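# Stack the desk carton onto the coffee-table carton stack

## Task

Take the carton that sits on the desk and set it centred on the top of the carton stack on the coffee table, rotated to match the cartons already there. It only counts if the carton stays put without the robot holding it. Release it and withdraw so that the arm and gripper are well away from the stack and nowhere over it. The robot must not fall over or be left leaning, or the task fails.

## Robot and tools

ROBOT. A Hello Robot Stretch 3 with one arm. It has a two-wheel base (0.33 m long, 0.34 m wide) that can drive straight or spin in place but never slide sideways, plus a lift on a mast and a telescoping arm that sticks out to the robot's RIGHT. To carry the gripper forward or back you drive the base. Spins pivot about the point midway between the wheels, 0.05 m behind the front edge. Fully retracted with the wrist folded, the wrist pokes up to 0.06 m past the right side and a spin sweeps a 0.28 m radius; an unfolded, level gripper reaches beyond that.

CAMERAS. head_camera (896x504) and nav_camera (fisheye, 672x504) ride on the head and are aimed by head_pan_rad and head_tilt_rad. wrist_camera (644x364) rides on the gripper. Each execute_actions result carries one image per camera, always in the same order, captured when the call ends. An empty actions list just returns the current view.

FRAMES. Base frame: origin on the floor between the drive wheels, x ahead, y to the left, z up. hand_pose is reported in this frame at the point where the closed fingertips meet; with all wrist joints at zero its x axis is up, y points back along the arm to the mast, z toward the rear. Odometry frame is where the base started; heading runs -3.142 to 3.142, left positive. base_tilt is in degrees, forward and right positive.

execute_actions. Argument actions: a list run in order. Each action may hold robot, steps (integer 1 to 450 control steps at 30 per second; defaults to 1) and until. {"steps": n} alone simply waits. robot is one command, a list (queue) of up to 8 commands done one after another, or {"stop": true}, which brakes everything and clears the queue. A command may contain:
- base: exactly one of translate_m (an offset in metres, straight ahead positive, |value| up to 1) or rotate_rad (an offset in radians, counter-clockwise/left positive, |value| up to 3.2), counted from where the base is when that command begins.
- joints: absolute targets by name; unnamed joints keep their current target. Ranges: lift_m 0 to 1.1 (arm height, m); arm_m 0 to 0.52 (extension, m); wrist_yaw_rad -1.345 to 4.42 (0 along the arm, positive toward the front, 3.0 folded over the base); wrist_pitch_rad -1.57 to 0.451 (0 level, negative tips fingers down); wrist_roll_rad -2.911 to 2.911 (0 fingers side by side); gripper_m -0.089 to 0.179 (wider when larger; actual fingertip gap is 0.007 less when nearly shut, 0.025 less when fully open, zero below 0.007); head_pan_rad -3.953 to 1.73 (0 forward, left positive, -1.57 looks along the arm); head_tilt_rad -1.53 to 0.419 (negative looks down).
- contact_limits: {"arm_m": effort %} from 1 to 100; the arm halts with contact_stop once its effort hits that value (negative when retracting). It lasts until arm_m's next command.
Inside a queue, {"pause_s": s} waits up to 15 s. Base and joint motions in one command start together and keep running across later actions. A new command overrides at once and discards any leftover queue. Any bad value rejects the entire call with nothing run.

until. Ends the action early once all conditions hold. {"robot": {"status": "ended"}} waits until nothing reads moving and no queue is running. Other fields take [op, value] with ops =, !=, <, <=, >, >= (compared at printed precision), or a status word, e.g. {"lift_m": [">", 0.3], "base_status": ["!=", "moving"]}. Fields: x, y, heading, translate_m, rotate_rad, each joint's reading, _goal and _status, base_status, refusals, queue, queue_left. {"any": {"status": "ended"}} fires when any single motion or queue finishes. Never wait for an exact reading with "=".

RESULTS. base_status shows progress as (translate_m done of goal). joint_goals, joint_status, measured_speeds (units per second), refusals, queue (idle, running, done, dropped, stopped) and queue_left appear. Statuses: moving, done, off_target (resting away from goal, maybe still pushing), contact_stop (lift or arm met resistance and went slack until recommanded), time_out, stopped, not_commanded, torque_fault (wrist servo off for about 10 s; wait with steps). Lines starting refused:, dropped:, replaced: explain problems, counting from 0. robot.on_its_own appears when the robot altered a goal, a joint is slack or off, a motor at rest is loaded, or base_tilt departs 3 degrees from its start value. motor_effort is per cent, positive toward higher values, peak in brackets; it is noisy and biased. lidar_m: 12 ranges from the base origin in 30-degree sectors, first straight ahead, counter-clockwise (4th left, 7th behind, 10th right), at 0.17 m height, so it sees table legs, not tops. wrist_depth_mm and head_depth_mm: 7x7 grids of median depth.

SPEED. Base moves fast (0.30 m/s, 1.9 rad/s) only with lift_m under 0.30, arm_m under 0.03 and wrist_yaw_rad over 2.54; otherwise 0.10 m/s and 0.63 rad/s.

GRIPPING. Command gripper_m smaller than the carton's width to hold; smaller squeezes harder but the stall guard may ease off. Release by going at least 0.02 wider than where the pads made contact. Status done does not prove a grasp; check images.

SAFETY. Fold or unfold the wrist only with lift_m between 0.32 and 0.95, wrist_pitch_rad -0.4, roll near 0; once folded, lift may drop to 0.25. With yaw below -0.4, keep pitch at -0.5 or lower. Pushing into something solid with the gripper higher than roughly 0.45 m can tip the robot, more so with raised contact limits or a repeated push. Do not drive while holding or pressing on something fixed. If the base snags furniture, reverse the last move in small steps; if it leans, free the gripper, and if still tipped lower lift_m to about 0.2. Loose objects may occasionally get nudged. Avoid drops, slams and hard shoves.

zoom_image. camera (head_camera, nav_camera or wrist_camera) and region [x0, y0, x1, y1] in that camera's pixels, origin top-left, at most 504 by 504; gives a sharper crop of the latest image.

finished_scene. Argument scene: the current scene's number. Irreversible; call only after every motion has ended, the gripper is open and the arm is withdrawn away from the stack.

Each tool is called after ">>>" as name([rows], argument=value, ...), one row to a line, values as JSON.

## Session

>>> execute_actions([
  {"robot":{"joints":{"head_tilt_rad":-0.5,"head_pan_rad":0}},"steps":90,"until":{"robot":{"status":"ended"}}},
])

Scene clock: 0.87 s.
robot.base_odometry: x=+0.000 y=+0.000 heading=+0.000 (m, m, rad; robot's odometry frame)
robot.turned_by_wheels: +0.000 (rad since the last result)
robot.turned_by_imu: +0.000 (rad since the last result)
robot.base_tilt: forward=+2.0 right=+0.7 (deg)
robot.lidar_m: 1.18 1.62 1.00 1.88 1.62 1.62 1.86 1.65 1.91 1.88 1.82 2.13
robot.head_depth_mm: 1900 1998 2144 2324 1999 1562 1280 / 2066 2188 2323 2470 1972 1555 1279 / 2203 2367 2625 2614 1962 1541 1263 / 2398 2608 2886 2659 1955 1524 1255 / 2664 2913 3219 2633 1929 1518 1241 / 2684 2898 3137 2608 1492 1513 1234 / 2452 2619 2847 2543 1340 1455 1234
robot.base_status: not_commanded
robot.joint_positions: lift_m=+0.390 arm_m=-0.002 wrist_yaw_rad=+3.140 wrist_pitch_rad=-0.499 wrist_roll_rad=-0.003 gripper_m=+0.037 head_pan_rad=+0.007 head_tilt_rad=-0.493
robot.joint_goals: lift_m=+0.390 arm_m=-0.002 wrist_yaw_rad=+3.140 wrist_pitch_rad=-0.499 wrist_roll_rad=-0.003 gripper_m=+0.037 head_pan_rad=+0.000 head_tilt_rad=-0.500
robot.joint_status: lift_m=not_commanded arm_m=not_commanded wrist_yaw_rad=not_commanded wrist_pitch_rad=not_commanded wrist_roll_rad=not_commanded gripper_m=not_commanded head_pan_rad=done head_tilt_rad=done
robot.measured_speeds: translate_m=+0.000 rotate_rad=+0.000 lift_m=+0.000 arm_m=+0.000 wrist_yaw_rad=+0.000 wrist_pitch_rad=+0.000 wrist_roll_rad=+0.000 head_pan_rad=+0.000 head_tilt_rad=+0.000
robot: refusals=0 queue=done queue_left=0
robot.motor_effort: left_wheel=+1(1) right_wheel=+0(1) lift_m=+40(40) arm_m=+1(1) wrist_yaw_rad=+0(1) wrist_pitch_rad=+5(5) wrist_roll_rad=+0(0) gripper_m=-1(1) head_pan_rad=-2(3) head_tilt_rad=-3(23) (%)
robot.hand_pose: x=-0.0209 y=+0.0709 z=+0.3851 quat_wxyz=(+0.175, +0.684, +0.175, +0.686) (m; robot's base frame)
robot.wrist_depth_mm: - - - - - - - / - - - - - - - / 936 952 - - - - - / 770 781 783 810 827 846 866 / 651 660 671 676 707 701 710 / 562 571 - 587 603 601 611 / 496 519 - - 512 524 532
pictures: head_camera (sideways: a quarter turn clockwise sets it upright), nav_camera (sideways: a quarter turn counterclockwise sets it upright), wrist_camera
Images, in order (width x height): head_camera 896x504, nav_camera 672x504, wrist_camera 644x364.

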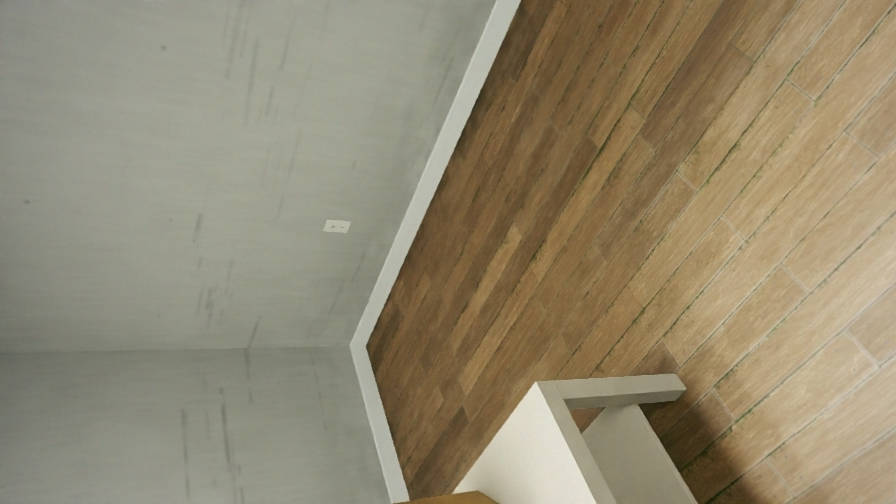

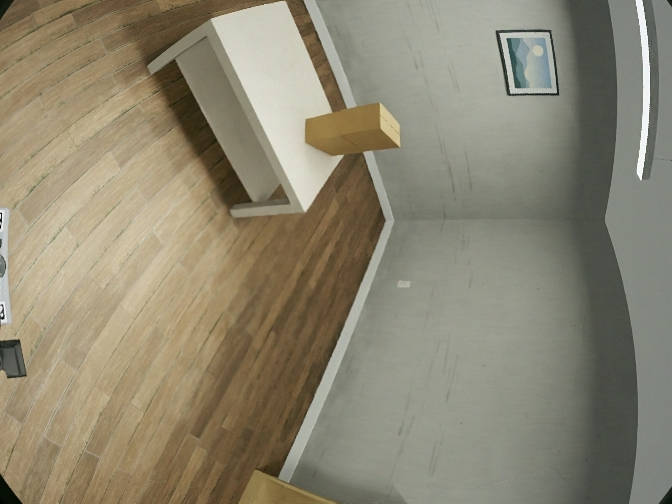

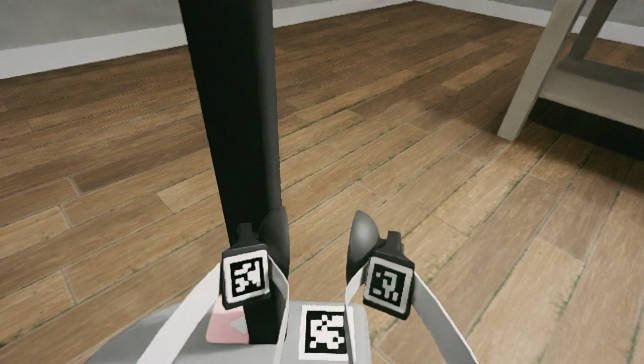

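>>> execute_actions([
  {"robot":{"joints":{"head_pan_rad":0.5,"lift_m":0.28}},"steps":90,"until":{"robot":{"status":"ended"}}},
])

>>> execute_actions([
  {"robot":{"joints":{"head_pan_rad":-2.2}},"steps":120,"until":{"robot":{"status":"ended"}}},
])

Scene clock: 7.77 s.
robot.base_odometry: x=+0.000 y=+0.000 heading=+0.000 (m, m, rad; robot's odometry frame)
robot.turned_by_wheels: +0.000 (rad since the last result)
robot.turned_by_imu: +0.001 (rad since the last result)
robot.base_tilt: forward=+2.0 right=+0.7 (deg)
robot.lidar_m: 1.18 1.62 1.00 1.88 1.62 1.62 1.85 1.65 1.91 1.88 1.82 2.13
robot.head_depth_mm: 2547 2848 3065 2742 1982 1560 1273 / 2484 2771 3018 2744 1891 1547 1268 / 2426 2627 2904 2561 1451 1501 1274 / 2291 2556 2731 1424 1430 1491 1257 / 2227 2446 2709 1640 1375 1465 1245 / 2165 2363 2570 2578 1303 1428 1236 / 2122 2272 2474 2569 1242 1410 1234
robot.base_status: not_commanded
robot.joint_positions: lift_m=+0.281 arm_m=-0.002 wrist_yaw_rad=+3.140 wrist_pitch_rad=-0.499 wrist_roll_rad=-0.003 gripper_m=+0.037 head_pan_rad=+0.493 head_tilt_rad=-0.494
robot.joint_goals: lift_m=+0.280 arm_m=-0.002 wrist_yaw_rad=+3.140 wrist_pitch_rad=-0.499 wrist_roll_rad=-0.003 gripper_m=+0.037 head_pan_rad=+0.500 head_tilt_rad=-0.500
robot.joint_status: lift_m=done arm_m=not_commanded wrist_yaw_rad=not_commanded wrist_pitch_rad=not_commanded wrist_roll_rad=not_commanded gripper_m=not_commanded head_pan_rad=done head_tilt_rad=done
robot.measured_speeds: translate_m=+0.000 rotate_rad=+0.000 lift_m=+0.000 arm_m=+0.000 wrist_yaw_rad=+0.000 wrist_pitch_rad=+0.000 wrist_roll_rad=+0.000 head_pan_rad=+0.000 head_tilt_rad=+0.000
robot: refusals=0 queue=done queue_left=0
robot.motor_effort: left_wheel=+1(1) right_wheel=+0(1) lift_m=+18(40) arm_m=+1(1) wrist_yaw_rad=+0(0) wrist_pitch_rad=+5(5) wrist_roll_rad=+0(0) gripper_m=+0(1) head_pan_rad=+3(23) head_tilt_rad=-3(3) (%)
robot.hand_pose: x=-0.0209 y=+0.0709 z=+0.2756 quat_wxyz=(+0.175, +0.684, +0.175, +0.686) (m; robot's base frame)
robot.wrist_depth_mm: - - - - - - - / 976 - - - - - - / 732 755 - 790 812 845 856 / 604 618 612 629 649 659 682 / 512 532 545 551 559 551 564 / 455 - - - 477 473 481 / - - - - 404 414 420
pictures: head_camera (sideways: a quarter turn clockwise sets it upright), nav_camera (sideways: a quarter turn counterclockwise sets it upright), wrist_camera
Images, in order (width x height): head_camera 896x504, nav_camera 672x504, wrist_camera 644x364.

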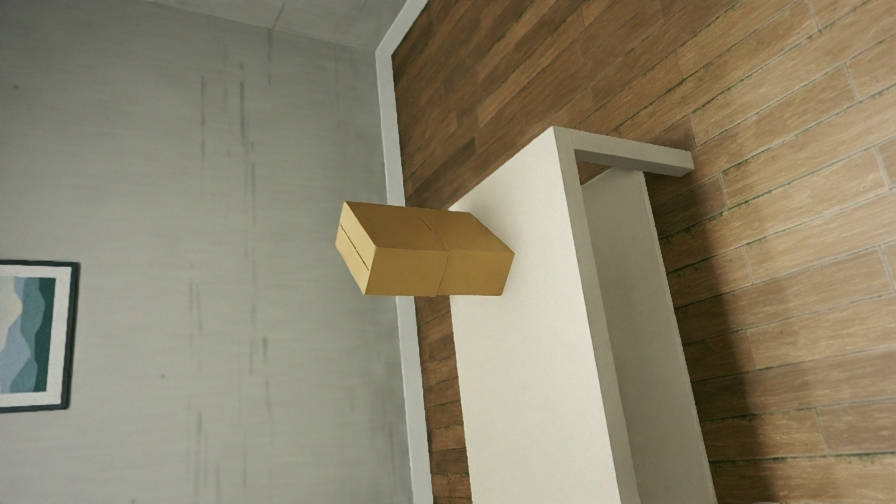

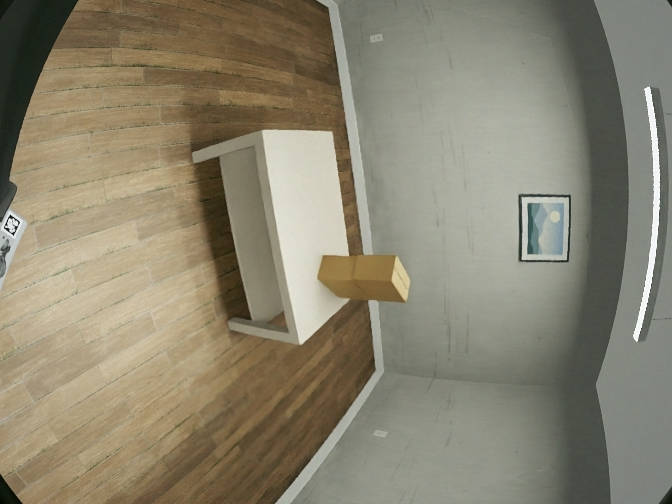

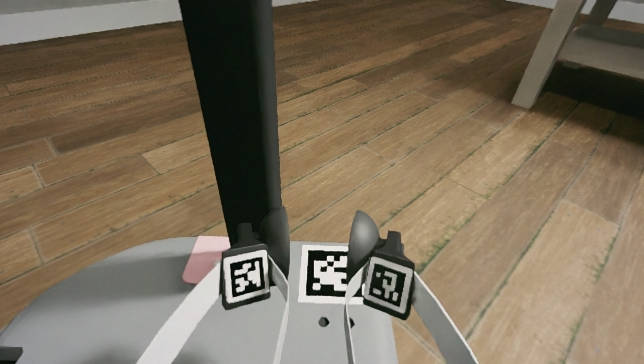

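Scene clock: 9.60 s.
robot.base_odometry: x=+0.000 y=+0.000 heading=+0.000 (m, m, rad; robot's odometry frame)
robot.turned_by_wheels: +0.000 (rad since the last result)
robot.turned_by_imu: +0.001 (rad since the last result)
robot.base_tilt: forward=+2.0 right=+0.8 (deg)
robot.lidar_m: 1.17 1.62 1.00 1.88 1.62 1.62 1.85 1.65 1.90 1.88 1.81 2.14
robot.head_depth_mm: 1660 1797 1939 2180 1995 1560 1280 / 1670 1822 1903 1764 1921 1557 1275 / 1688 1855 1941 2237 1976 1539 1272 / 1723 1886 1951 2271 1948 1529 1260 / 1747 1890 1926 2304 1926 1517 1258 / 1771 1932 1547 2323 1913 1516 1239 / 1793 1935 1564 2271 1911 1494 1235
robot.base_status: not_commanded
robot.joint_positions: lift_m=+0.281 arm_m=-0.002 wrist_yaw_rad=+3.140 wrist_pitch_rad=-0.499 wrist_roll_rad=-0.003 gripper_m=+0.037 head_pan_rad=-2.193 head_tilt_rad=-0.494
robot.joint_goals: lift_m=+0.280 arm_m=-0.002 wrist_yaw_rad=+3.140 wrist_pitch_rad=-0.499 wrist_roll_rad=-0.003 gripper_m=+0.037 head_pan_rad=-2.200 head_tilt_rad=-0.500
robot.joint_status: lift_m=done arm_m=not_commanded wrist_yaw_rad=not_commanded wrist_pitch_rad=not_commanded wrist_roll_rad=not_commanded gripper_m=not_commanded head_pan_rad=done head_tilt_rad=done
robot.measured_speeds: translate_m=+0.000 rotate_rad=+0.000 lift_m=+0.000 arm_m=+0.000 wrist_yaw_rad=+0.000 wrist_pitch_rad=+0.000 wrist_roll_rad=+0.000 head_pan_rad=+0.000 head_tilt_rad=+0.000
robot: refusals=0 queue=done queue_left=0
robot.motor_effort: left_wheel=+0(2) right_wheel=+0(1) lift_m=+19(18) arm_m=+1(0) wrist_yaw_rad=+0(0) wrist_pitch_rad=+5(5) wrist_roll_rad=+0(0) gripper_m=+0(1) head_pan_rad=-2(28) head_tilt_rad=-3(3) (%)
robot.hand_pose: x=-0.0209 y=+0.0709 z=+0.2756 quat_wxyz=(+0.175, +0.684, +0.175, +0.686) (m; robot's base frame)
robot.wrist_depth_mm: - - - - - - - / 955 985 - - - - - / 737 759 - 794 806 823 862 / 608 613 617 635 648 666 680 / 514 529 540 553 558 553 564 / 449 - - - 476 475 483 / - - - - 403 414 418
pictures: head_camera (sideways: a quarter turn clockwise sets it upright), nav_camera (sideways: a quarter turn counterclockwise sets it upright), wrist_camera
Images, in order (width x height): head_camera 896x504, nav_camera 672x504, wrist_camera 644x364.

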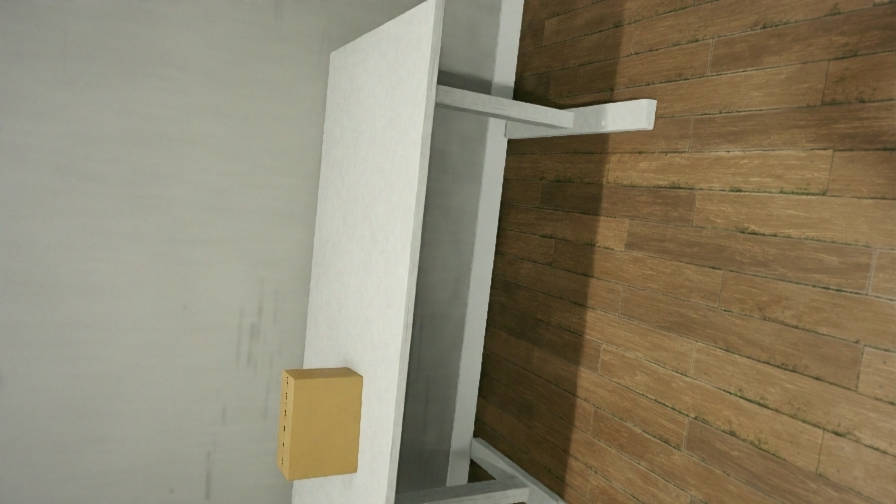

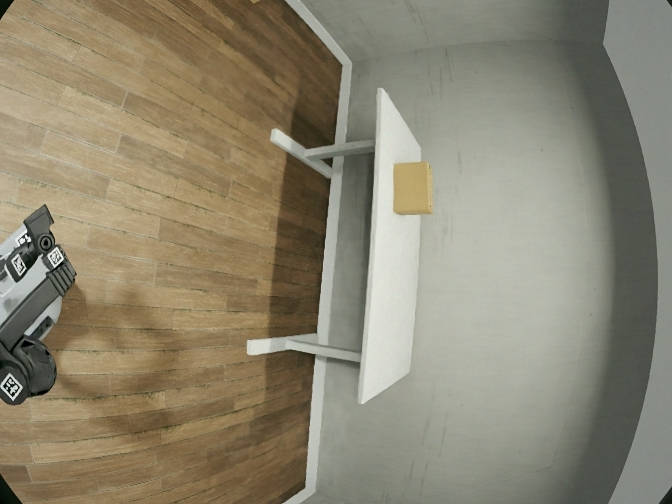

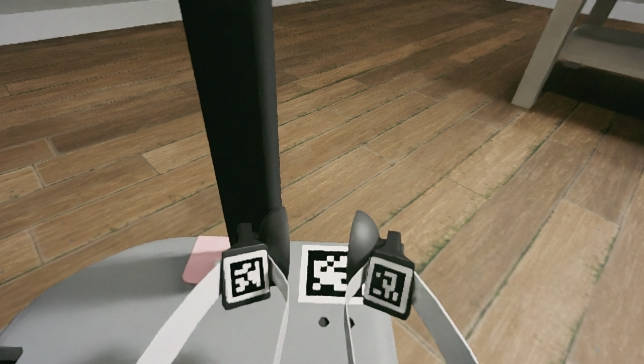

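>>> execute_actions([
  {"robot":[{"base":{"rotate_rad":-2.27}},{"base":{"translate_m":1.0}},{"base":{"rotate_rad":1.6},"joints":{"head_pan_rad":-0.9,"head_tilt_rad":-0.7}},{"joints":{"lift_m":0.76,"wrist_pitch_rad":-0.4}},{"joints":{"wrist_yaw_rad":2.2}},{"joints":{"wrist_yaw_rad":1.57,"wrist_pitch_rad":0.02}},{"joints":{"arm_m":0.44,"gripper_m":0.179}}],"steps":450,"until":{"robot":{"status":"ended"}}},
  {"steps":450,"until":{"robot":{"status":"ended"}}},
])

Scene clock: 36.73 s.
robot.base_odometry: x=-0.644 y=-0.765 heading=-0.670 (m, m, rad; robot's odometry frame)
robot.turned_by_wheels: -0.670 (rad since the last result)
robot.turned_by_imu: -0.644 (rad since the last result)
robot.base_tilt: forward=+1.9 right=+0.8 (deg)
robot.lidar_m: 1.69 1.93 2.04 1.99 2.20 1.73 1.71 1.38 0.74 1.08 1.05 1.05
robot.head_depth_mm: 966 1048 1116 917 728 605 530 / 1046 1150 1184 907 720 600 1111 / 1129 1257 1195 804 713 612 1151 / 1241 1392 809 797 710 1272 1140 / 1376 1557 839 847 744 1326 1137 / 1543 1764 1139 866 1478 1310 1132 / 1746 1979 2125 923 1537 1303 1127
robot.base_status: done (rotate_rad +1.5999 of +1.6000)
robot.joint_positions: lift_m=+0.759 arm_m=+0.440 wrist_yaw_rad=+1.571 wrist_pitch_rad=-0.002 wrist_roll_rad=-0.003 gripper_m=+0.179 head_pan_rad=-0.907 head_tilt_rad=-0.692
robot.joint_goals: lift_m=+0.760 arm_m=+0.440 wrist_yaw_rad=+1.570 wrist_pitch_rad=+0.020 wrist_roll_rad=-0.003 gripper_m=+0.179 head_pan_rad=-0.900 head_tilt_rad=-0.700
robot.joint_status: lift_m=done arm_m=done wrist_yaw_rad=done wrist_pitch_rad=done wrist_roll_rad=not_commanded gripper_m=done head_pan_rad=done head_tilt_rad=done
robot.measured_speeds: translate_m=+0.000 rotate_rad=+0.000 lift_m=+0.000 arm_m=+0.000 wrist_yaw_rad=+0.000 wrist_pitch_rad=+0.000 wrist_roll_rad=+0.000 head_pan_rad=+0.000 head_tilt_rad=+0.000
robot: refusals=0 queue=done queue_left=0
robot.motor_effort: left_wheel=-2(12) right_wheel=+3(11) lift_m=+59(60) arm_m=+4(5) wrist_yaw_rad=-1(4) wrist_pitch_rad=+8(8) wrist_roll_rad=+0(0) gripper_m=+0(94) head_pan_rad=+3(29) head_tilt_rad=-5(17) (%)
robot.hand_pose: x=+0.2348 y=-0.5847 z=+0.8735 quat_wxyz=(+0.502, +0.500, -0.498, +0.500) (m; robot's base frame)
robot.wrist_depth_mm: - - - - - - 733 / - - - - - - 721 / - - - - - - 718 / - - - 242 287 - 709 / - - 584 249 250 724 635 / - 379 405 257 258 444 470 / 305 310 313 266 303 330 350
pictures: head_camera (sideways: a quarter turn clockwise sets it upright), nav_camera (sideways: a quarter turn counterclockwise sets it upright), wrist_camera
Images, in order (width x height): head_camera 896x504, nav_camera 672x504, wrist_camera 644x364.

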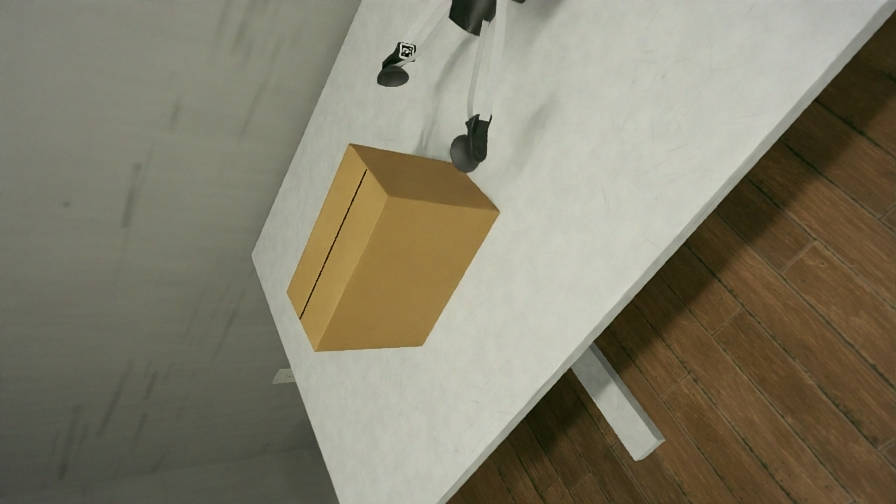

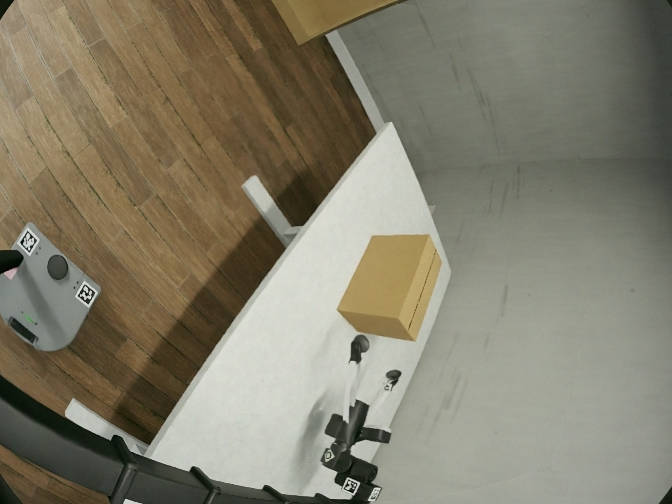

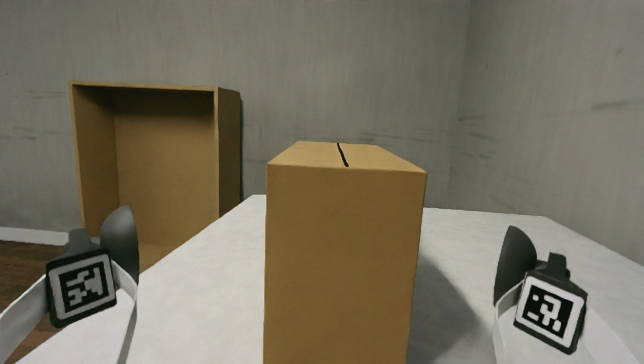

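>>> execute_actions([
  {"robot":[{"joints":{"arm_m":0.461,"lift_m":0.745}},{"base":{"translate_m":0.13}},{"joints":{"gripper_m":0.07}},{"pause_s":0.5},{"joints":{"lift_m":0.9}},{"joints":{"arm_m":0.05,"head_pan_rad":-0.6},"base":{"rotate_rad":1.68}}],"steps":450,"until":{"robot":{"status":"ended"}}},
])

>>> execute_actions([
  {"robot":[{"base":{"translate_m":1.0}},{"base":{"translate_m":0.72}},{"base":{"rotate_rad":0.54},"joints":{"head_pan_rad":-1.57,"head_tilt_rad":-0.6}}],"steps":450,"until":{"robot":{"status":"ended"}}},
  {"steps":450,"until":{"robot":{"status":"ended"}}},
])

Scene clock: 56.50 s.
robot.base_odometry: x=-0.542 y=-0.846 heading=+1.010 (m, m, rad; robot's odometry frame)
robot.turned_by_wheels: +1.680 (rad since the last result)
robot.turned_by_imu: +1.657 (rad since the last result)
robot.base_tilt: forward=+1.9 right=+0.7 (deg)
robot.lidar_m: 1.99 2.20 1.85 1.84 0.82 1.11 1.10 0.96 1.89 1.57 1.80 2.00
robot.head_depth_mm: 2370 2469 2530 2046 1646 - 1109 / 2701 2886 2691 2020 1536 1411 1138 / 3252 3321 2662 383 364 1250 1150 / 3285 3625 2642 383 329 390 1141 / 3151 3358 2553 382 340 1263 1132 / 2994 3319 2168 417 550 1313 1130 / 2903 2001 2144 1867 1560 1310 1123
robot.base_status: done (rotate_rad +1.6799 of +1.6800)
robot.joint_positions: lift_m=+0.899 arm_m=+0.050 wrist_yaw_rad=+1.571 wrist_pitch_rad=-0.016 wrist_roll_rad=-0.003 gripper_m=+0.095 head_pan_rad=-0.607 head_tilt_rad=-0.692
robot.joint_goals: lift_m=+0.900 arm_m=+0.050 wrist_yaw_rad=+1.570 wrist_pitch_rad=+0.020 wrist_roll_rad=-0.003 gripper_m=+0.094 head_pan_rad=-0.600 head_tilt_rad=-0.700
robot.joint_status: lift_m=done arm_m=done wrist_yaw_rad=done wrist_pitch_rad=done wrist_roll_rad=not_commanded gripper_m=done head_pan_rad=done head_tilt_rad=done
robot.measured_speeds: translate_m=+0.000 rotate_rad=+0.000 lift_m=+0.000 arm_m=+0.000 wrist_yaw_rad=+0.000 wrist_pitch_rad=+0.000 wrist_roll_rad=+0.000 head_pan_rad=+0.000 head_tilt_rad=+0.000
robot: refusals=0 queue=done queue_left=0
robot.on_its_own: gripper_m is held at +0.094, not at your +0.070, by its stall guard, which is not easing now
robot.motor_effort: left_wheel=-2(8) right_wheel=+4(11) lift_m=+61(63) arm_m=-3(4) wrist_yaw_rad=+0(1) wrist_pitch_rad=+13(14) wrist_roll_rad=+0(0) gripper_m=-21(99) head_pan_rad=+2(18) head_tilt_rad=-4(4) (%)
robot.hand_pose: x=+0.2345 y=-0.1953 z=+1.0097 quat_wxyz=(+0.505, +0.503, -0.495, +0.497) (m; robot's base frame)
robot.wrist_depth_mm: - - - - - - - / - - - - - - - / - - - - - - - / - - 127 127 127 - - / - - 129 129 129 - - / - - 132 131 131 - - / - - 134 134 134 - -
pictures: head_camera (sideways: a quarter turn clockwise sets it upright), nav_camera (sideways: a quarter turn counterclockwise sets it upright), wrist_camera
Images, in order (width x height): head_camera 896x504, nav_camera 672x504, wrist_camera 644x364.

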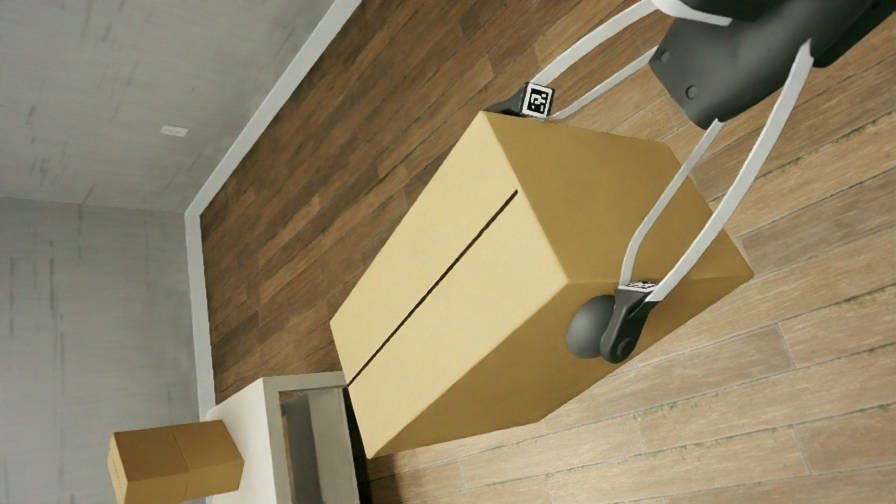

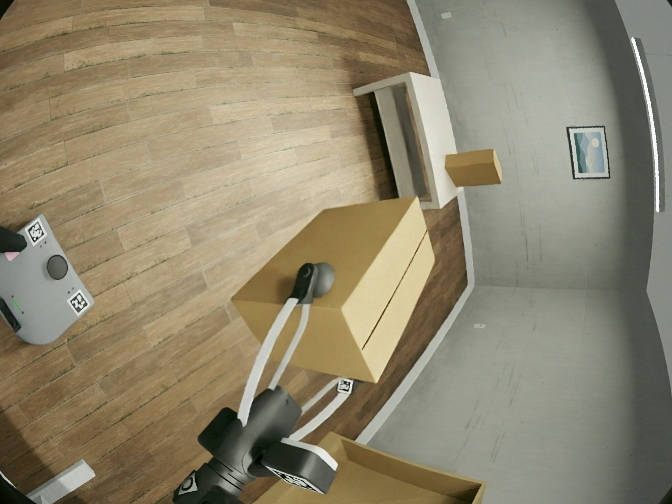

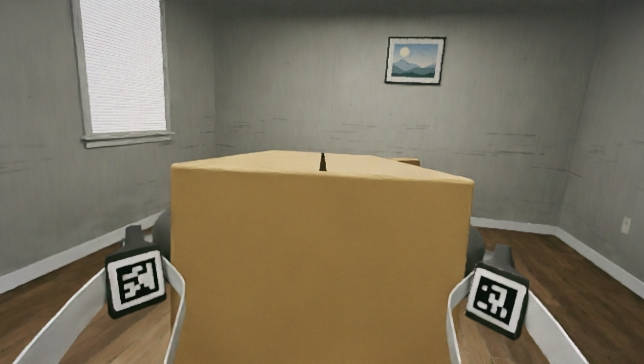

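Scene clock: 77.43 s.
robot.base_odometry: x=+0.373 y=+0.610 heading=+1.550 (m, m, rad; robot's odometry frame)
robot.turned_by_wheels: +0.540 (rad since the last result)
robot.turned_by_imu: +0.547 (rad since the last result)
robot.base_tilt: forward=+1.9 right=+0.7 (deg)
robot.lidar_m: 1.73 1.49 1.48 1.69 2.32 2.54 2.48 2.10 0.83 1.11 1.99 0.30
robot.head_depth_mm: 2016 2191 2340 2309 1889 - 1204 / 2182 2372 2560 2270 1911 - 1201 / 2327 2558 2751 2249 1216 - 1169 / 2362 2672 2885 939 1048 - 1133 / 2166 2405 2619 936 1049 959 788 / 1998 2181 2408 2179 1144 - 734 / 1829 2007 2171 2152 1672 - 730
robot.base_status: done (rotate_rad +0.5399 of +0.5400)
robot.joint_positions: lift_m=+0.899 arm_m=+0.050 wrist_yaw_rad=+1.571 wrist_pitch_rad=-0.016 wrist_roll_rad=-0.003 gripper_m=+0.095 head_pan_rad=-1.563 head_tilt_rad=-0.606
robot.joint_goals: lift_m=+0.900 arm_m=+0.050 wrist_yaw_rad=+1.570 wrist_pitch_rad=+0.020 wrist_roll_rad=-0.003 gripper_m=+0.094 head_pan_rad=-1.570 head_tilt_rad=-0.600
robot.joint_status: lift_m=done arm_m=done wrist_yaw_rad=done wrist_pitch_rad=done wrist_roll_rad=not_commanded gripper_m=done head_pan_rad=done head_tilt_rad=done
robot.measured_speeds: translate_m=+0.000 rotate_rad=+0.000 lift_m=+0.000 arm_m=+0.000 wrist_yaw_rad=+0.000 wrist_pitch_rad=+0.000 wrist_roll_rad=+0.000 head_pan_rad=+0.000 head_tilt_rad=+0.000
robot: refusals=0 queue=done queue_left=0
robot.on_its_own: gripper_m is held at +0.094, not at your +0.070, by its stall guard, which is not easing now
robot.motor_effort: left_wheel=-2(5) right_wheel=+4(8) lift_m=+61(61) arm_m=-3(3) wrist_yaw_rad=-1(1) wrist_pitch_rad=+13(13) wrist_roll_rad=+0(0) gripper_m=-22(21) head_pan_rad=-2(27) head_tilt_rad=+2(10) (%)
robot.hand_pose: x=+0.2345 y=-0.1953 z=+1.0097 quat_wxyz=(+0.505, +0.503, -0.495, +0.497) (m; robot's base frame)
robot.wrist_depth_mm: - - - - - - - / - - - - - - - / - - - - - - - / - - 127 127 127 - - / - - 129 129 129 - - / - - 131 132 131 - - / - - 134 134 134 - -
pictures: head_camera (sideways: a quarter turn clockwise sets it upright), nav_camera (sideways: a quarter turn counterclockwise sets it upright), wrist_camera
Images, in order (width x height): head_camera 896x504, nav_camera 672x504, wrist_camera 644x364.

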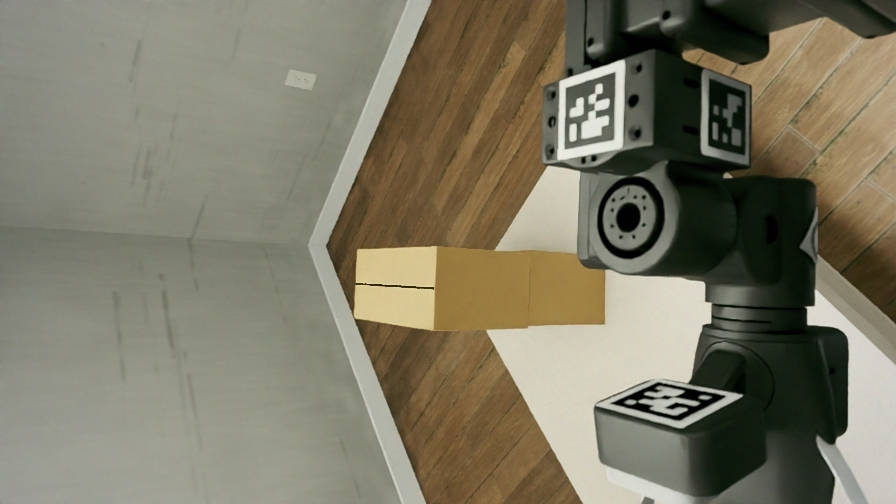

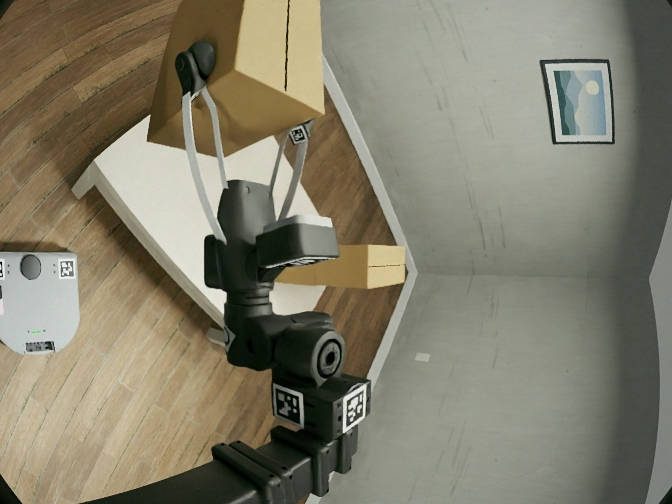

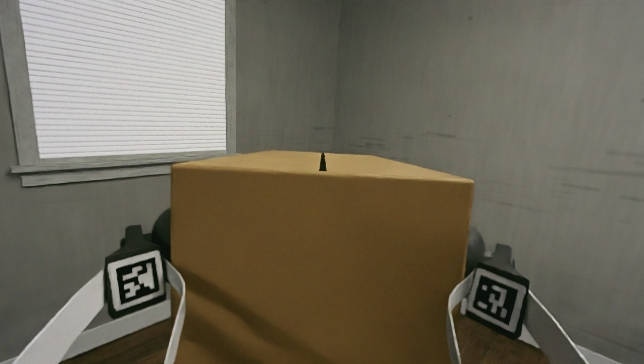

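>>> execute_actions([
  {"robot":[{"base":{"translate_m":0.035},"joints":{"wrist_yaw_rad":0,"arm_m":0.415,"wrist_pitch_rad":0.08}},{"joints":{"lift_m":0.85}}],"steps":450,"until":{"robot":{"status":"ended"}}},
])

>>> zoom_image(camera="head_camera", region=[200,170,500,350])

Scene clock: 85.30 s.
robot.base_odometry: x=+0.374 y=+0.645 heading=+1.550 (m, m, rad; robot's odometry frame)
robot.turned_by_wheels: +0.000 (rad since the last result)
robot.turned_by_imu: +0.002 (rad since the last result)
robot.base_tilt: forward=+2.0 right=+0.8 (deg)
robot.lidar_m: 1.70 1.46 1.46 1.67 2.35 2.59 2.50 2.13 0.84 1.11 1.96 0.27
robot.head_depth_mm: 2029 2171 2372 2305 1825 - - / 2186 2354 2570 - - 1238 1207 / 2360 2591 2697 2095 1138 979 1193 / 2358 2641 798 920 1031 919 1050 / 2133 2382 2599 2104 1085 913 787 / 1974 2183 2388 2155 1108 906 766 / 1799 1968 2156 2145 1104 900 763
robot.base_status: done (translate_m +0.0350 of +0.0350)
robot.joint_positions: lift_m=+0.851 arm_m=+0.415 wrist_yaw_rad=+0.002 wrist_pitch_rad=+0.041 wrist_roll_rad=-0.003 gripper_m=+0.095 head_pan_rad=-1.563 head_tilt_rad=-0.606
robot.joint_goals: lift_m=+0.850 arm_m=+0.415 wrist_yaw_rad=+0.000 wrist_pitch_rad=+0.080 wrist_roll_rad=-0.003 gripper_m=+0.094 head_pan_rad=-1.570 head_tilt_rad=-0.600
robot.joint_status: lift_m=done arm_m=done wrist_yaw_rad=done wrist_pitch_rad=done wrist_roll_rad=not_commanded gripper_m=done head_pan_rad=done head_tilt_rad=done
robot.measured_speeds: translate_m=+0.000 rotate_rad=+0.000 lift_m=+0.000 arm_m=+0.000 wrist_yaw_rad=+0.000 wrist_pitch_rad=+0.000 wrist_roll_rad=+0.000 head_pan_rad=+0.000 head_tilt_rad=+0.000
robot: refusals=0 queue=done queue_left=0
robot.on_its_own: gripper_m is held at +0.094, not at your +0.070, by its stall guard, which is not easing now
robot.motor_effort: left_wheel=-2(2) right_wheel=+4(7) lift_m=+20(59) arm_m=+4(5) wrist_yaw_rad=-1(6) wrist_pitch_rad=+14(16) wrist_roll_rad=+0(0) gripper_m=-23(21) head_pan_rad=-2(2) head_tilt_rad=+3(2) (%)
robot.hand_pose: x=-0.0210 y=-0.8167 z=+0.9757 quat_wxyz=(+0.708, -0.014, -0.706, +0.015) (m; robot's base frame)
robot.wrist_depth_mm: - - - - - - - / - - - - - - - / - - - - - - - / - - 129 129 129 - - / - - 130 130 130 - - / - - 131 132 131 - - / - - 133 133 133 - -
pictures: head_camera (sideways: a quarter turn clockwise sets it upright), nav_camera (sideways: a quarter turn counterclockwise sets it upright), wrist_camera
Images, in order (width x height): head_camera 896x504, nav_camera 672x504, wrist_camera 644x364.

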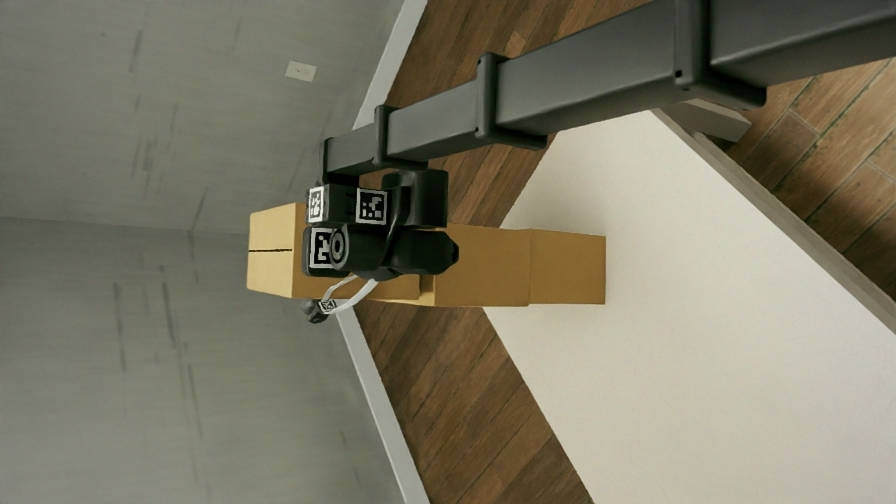

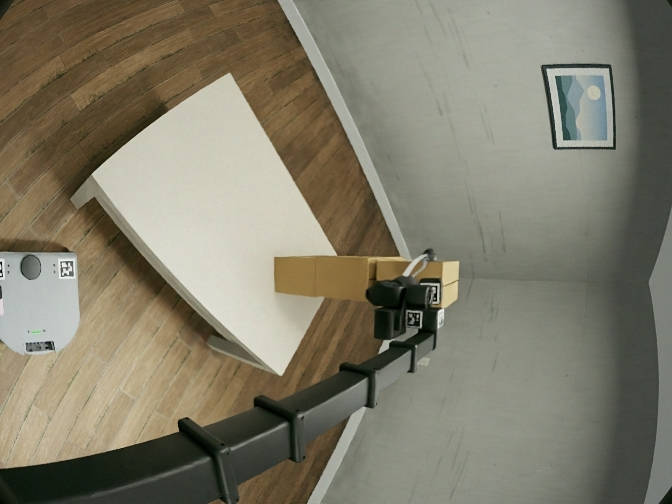

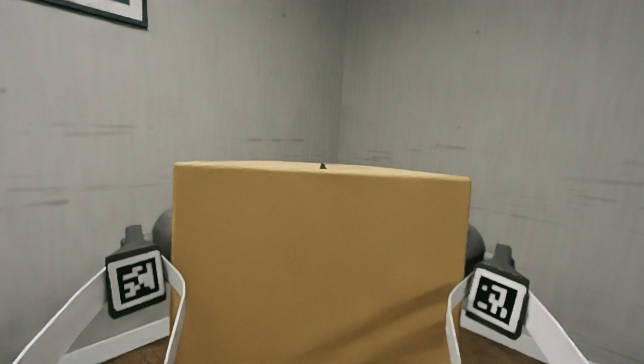

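Region (200, 170, 500, 350) of head_camera's 896x504 image, scaled by 1.680, with more detail than that image has; it fills the top 302 rows of this view, and the rest is white.

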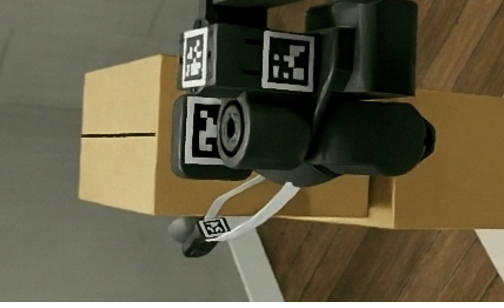

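>>> execute_actions([
  {"robot":[{"base":{"translate_m":0.007}},{"joints":{"lift_m":0.828}}],"steps":450,"until":{"robot":{"status":"ended"}}},
])

>>> zoom_image(camera="head_camera", region=[200,170,500,350])

Scene clock: 89.57 s.
robot.base_odometry: x=+0.374 y=+0.652 heading=+1.550 (m, m, rad; robot's odometry frame)
robot.turned_by_wheels: +0.000 (rad since the last result)
robot.turned_by_imu: +0.001 (rad since the last result)
robot.base_tilt: forward=+1.9 right=+0.7 (deg)
robot.lidar_m: 1.70 1.45 1.45 1.66 2.35 2.60 2.52 2.14 0.84 1.10 1.96 0.27
robot.head_depth_mm: 2063 2199 2370 2301 1809 - - / 2184 2376 2552 2383 - 1269 1182 / 2347 2602 2748 2062 1133 952 1189 / 2380 2669 806 914 1028 922 1049 / 2136 2386 2607 2110 1084 915 772 / 1960 2136 2389 2158 1102 909 763 / 1805 1975 2145 2166 1672 903 761
robot.base_status: done (translate_m +0.0070 of +0.0070)
robot.joint_positions: lift_m=+0.829 arm_m=+0.415 wrist_yaw_rad=+0.002 wrist_pitch_rad=+0.050 wrist_roll_rad=-0.003 gripper_m=+0.095 head_pan_rad=-1.563 head_tilt_rad=-0.606
robot.joint_goals: lift_m=+0.828 arm_m=+0.415 wrist_yaw_rad=+0.000 wrist_pitch_rad=+0.080 wrist_roll_rad=-0.003 gripper_m=+0.094 head_pan_rad=-1.570 head_tilt_rad=-0.600
robot.joint_status: lift_m=done arm_m=done wrist_yaw_rad=done wrist_pitch_rad=done wrist_roll_rad=not_commanded gripper_m=done head_pan_rad=done head_tilt_rad=done
robot.measured_speeds: translate_m=+0.000 rotate_rad=+0.000 lift_m=+0.000 arm_m=+0.000 wrist_yaw_rad=+0.000 wrist_pitch_rad=+0.000 wrist_roll_rad=+0.000 head_pan_rad=+0.000 head_tilt_rad=+0.000
robot: refusals=0 queue=done queue_left=0
robot.on_its_own: gripper_m is held at +0.094, not at your +0.070, by its stall guard, which is not easing now
robot.motor_effort: left_wheel=-2(1) right_wheel=+3(9) lift_m=+19(19) arm_m=+4(4) wrist_yaw_rad=-2(1) wrist_pitch_rad=+11(14) wrist_roll_rad=+0(0) gripper_m=-22(22) head_pan_rad=-2(2) head_tilt_rad=+1(2) (%)
robot.hand_pose: x=-0.0210 y=-0.8168 z=+0.9561 quat_wxyz=(+0.708, -0.017, -0.706, +0.018) (m; robot's base frame)
robot.wrist_depth_mm: - - - - - - - / - - - - - - - / - - - - - - - / - - 127 127 127 - - / - - 129 129 129 - - / - - 131 131 131 - - / - - 134 134 134 - -
pictures: head_camera (sideways: a quarter turn clockwise sets it upright), nav_camera (sideways: a quarter turn counterclockwise sets it upright), wrist_camera
Images, in order (width x height): head_camera 896x504, nav_camera 672x504, wrist_camera 644x364.

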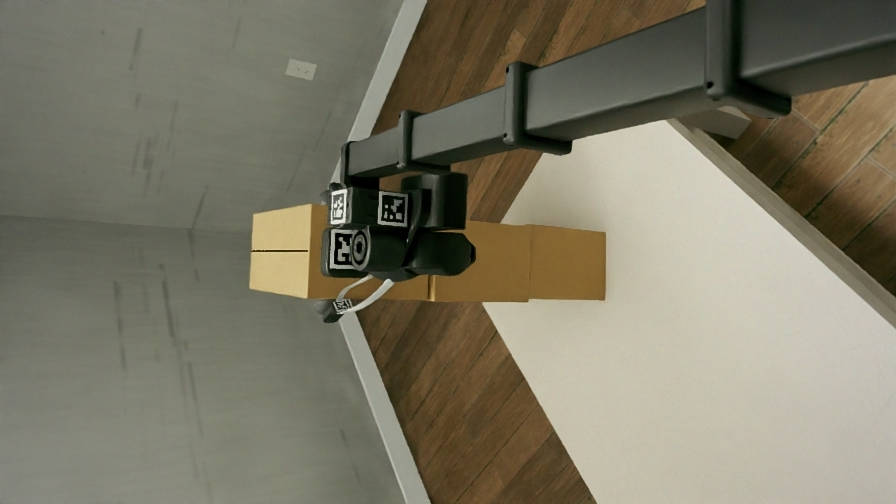

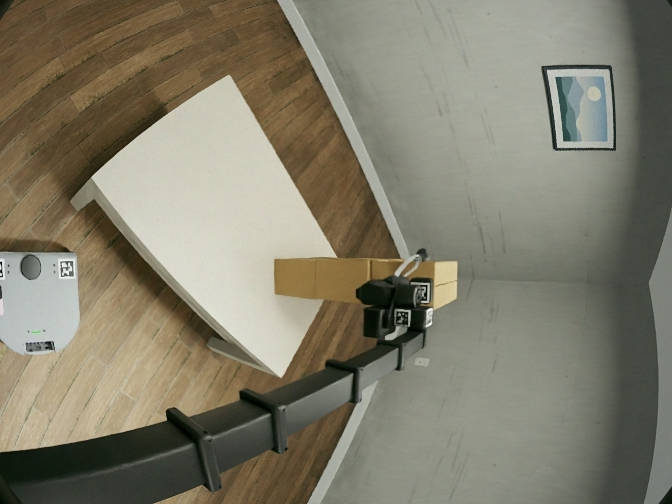

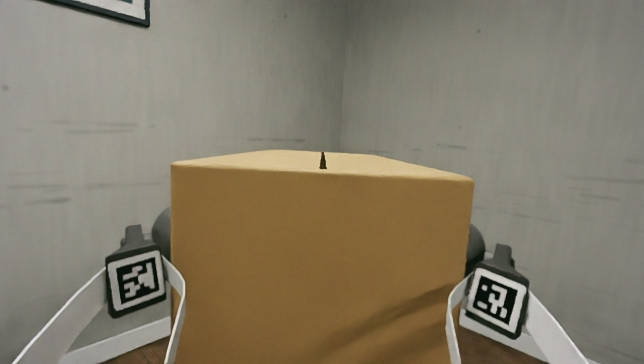

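Region (200, 170, 500, 350) of head_camera's 896x504 image, scaled by 1.680, with more detail than that image has; it fills the top 302 rows of this view, and the rest is white.

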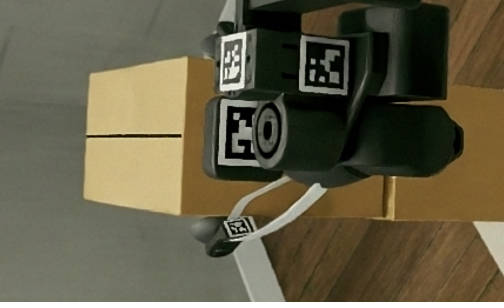

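>>> execute_actions([
  {"robot":[{"joints":{"lift_m":0.836}},{"joints":{"arm_m":0.407}},{"joints":{"lift_m":0.824}},{"joints":{"gripper_m":0.179}},{"joints":{"arm_m":0.0}},{"joints":{"wrist_yaw_rad":1.8},"base":{"translate_m":-0.12}}],"steps":450,"until":{"robot":{"status":"ended"}}},
])

Scene clock: 101.53 s.
robot.base_odometry: x=+0.372 y=+0.532 heading=+1.550 (m, m, rad; robot's odometry frame)
robot.turned_by_wheels: +0.000 (rad since the last result)
robot.turned_by_imu: +0.003 (rad since the last result)
robot.base_tilt: forward=+2.0 right=+0.7 (deg)
robot.lidar_m: 1.80 1.53 1.53 1.75 2.27 2.48 2.39 2.03 0.80 0.82 2.04 0.36
robot.head_depth_mm: 1967 2112 2271 2311 1772 1434 - / 2116 2288 2496 2273 1745 1428 - / 2313 2481 2735 2231 1137 1238 - / 2429 2693 2848 2228 1125 965 - / 2263 2489 811 896 1026 913 1049 / 2050 2217 2368 1983 1076 904 798 / 1887 2057 2250 2137 1101 903 778
robot.base_status: done (translate_m -0.1200 of -0.1200)
robot.joint_positions: lift_m=+0.825 arm_m=+0.000 wrist_yaw_rad=+1.797 wrist_pitch_rad=+0.059 wrist_roll_rad=-0.003 gripper_m=+0.179 head_pan_rad=-1.563 head_tilt_rad=-0.606
robot.joint_goals: lift_m=+0.824 arm_m=+0.000 wrist_yaw_rad=+1.800 wrist_pitch_rad=+0.080 wrist_roll_rad=-0.003 gripper_m=+0.179 head_pan_rad=-1.570 head_tilt_rad=-0.600
robot.joint_status: lift_m=done arm_m=done wrist_yaw_rad=done wrist_pitch_rad=done wrist_roll_rad=not_commanded gripper_m=done head_pan_rad=done head_tilt_rad=done
robot.measured_speeds: translate_m=+0.000 rotate_rad=+0.000 lift_m=+0.000 arm_m=+0.000 wrist_yaw_rad=+0.000 wrist_pitch_rad=+0.000 wrist_roll_rad=+0.000 head_pan_rad=+0.000 head_tilt_rad=+0.000
robot: refusals=0 queue=done queue_left=0
robot.motor_effort: left_wheel=-2(7) right_wheel=+3(4) lift_m=+18(65) arm_m=-3(4) wrist_yaw_rad=+3(3) wrist_pitch_rad=+8(11) wrist_roll_rad=+0(0) gripper_m=+0(95) head_pan_rad=-2(2) head_tilt_rad=+2(1) (%)
robot.hand_pose: x=+0.2293 y=-0.0875 z=+0.9545 quat_wxyz=(+0.425, +0.539, -0.455, +0.567) (m; robot's base frame)
robot.wrist_depth_mm: - - - - - - - / - - - - - - - / - - - - - - - / - - - - - - - / - - - - - - - / - - - - - - - / - - - - - - -
pictures: head_camera (sideways: a quarter turn clockwise sets it upright), nav_camera (sideways: a quarter turn counterclockwise sets it upright), wrist_camera
Images, in order (width x height): head_camera 896x504, nav_camera 672x504, wrist_camera 644x364.

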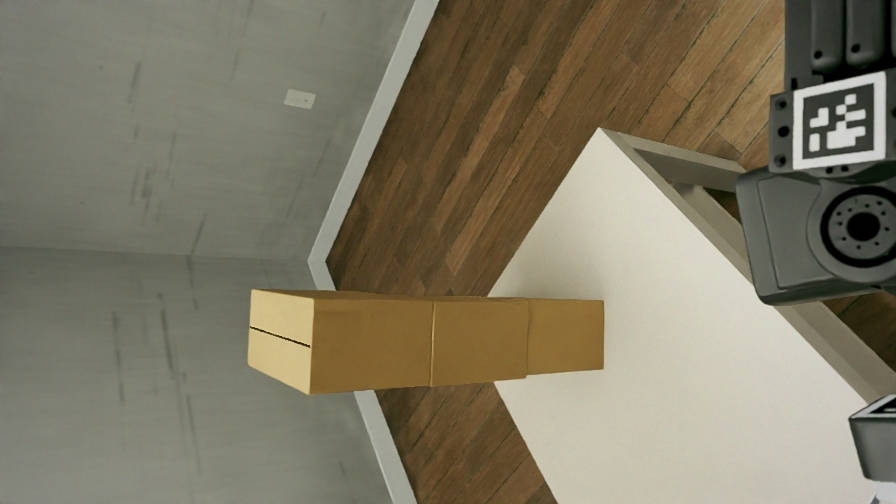

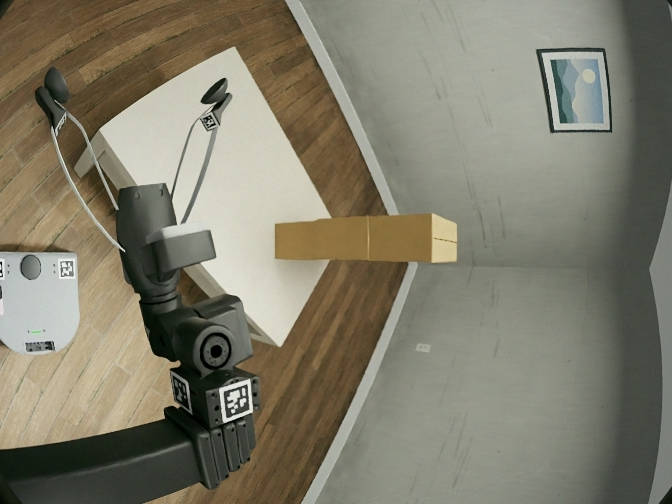

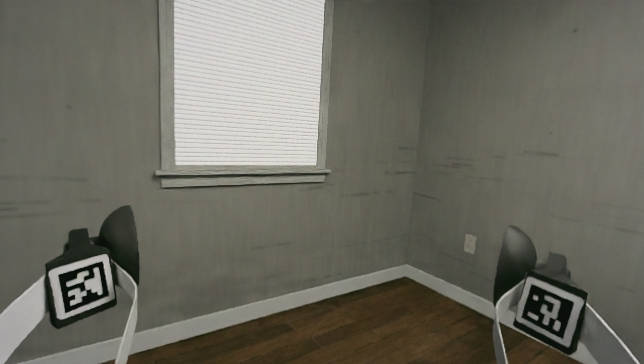

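>>> finished_scene(scene=2)

The scene is finished: the task was done.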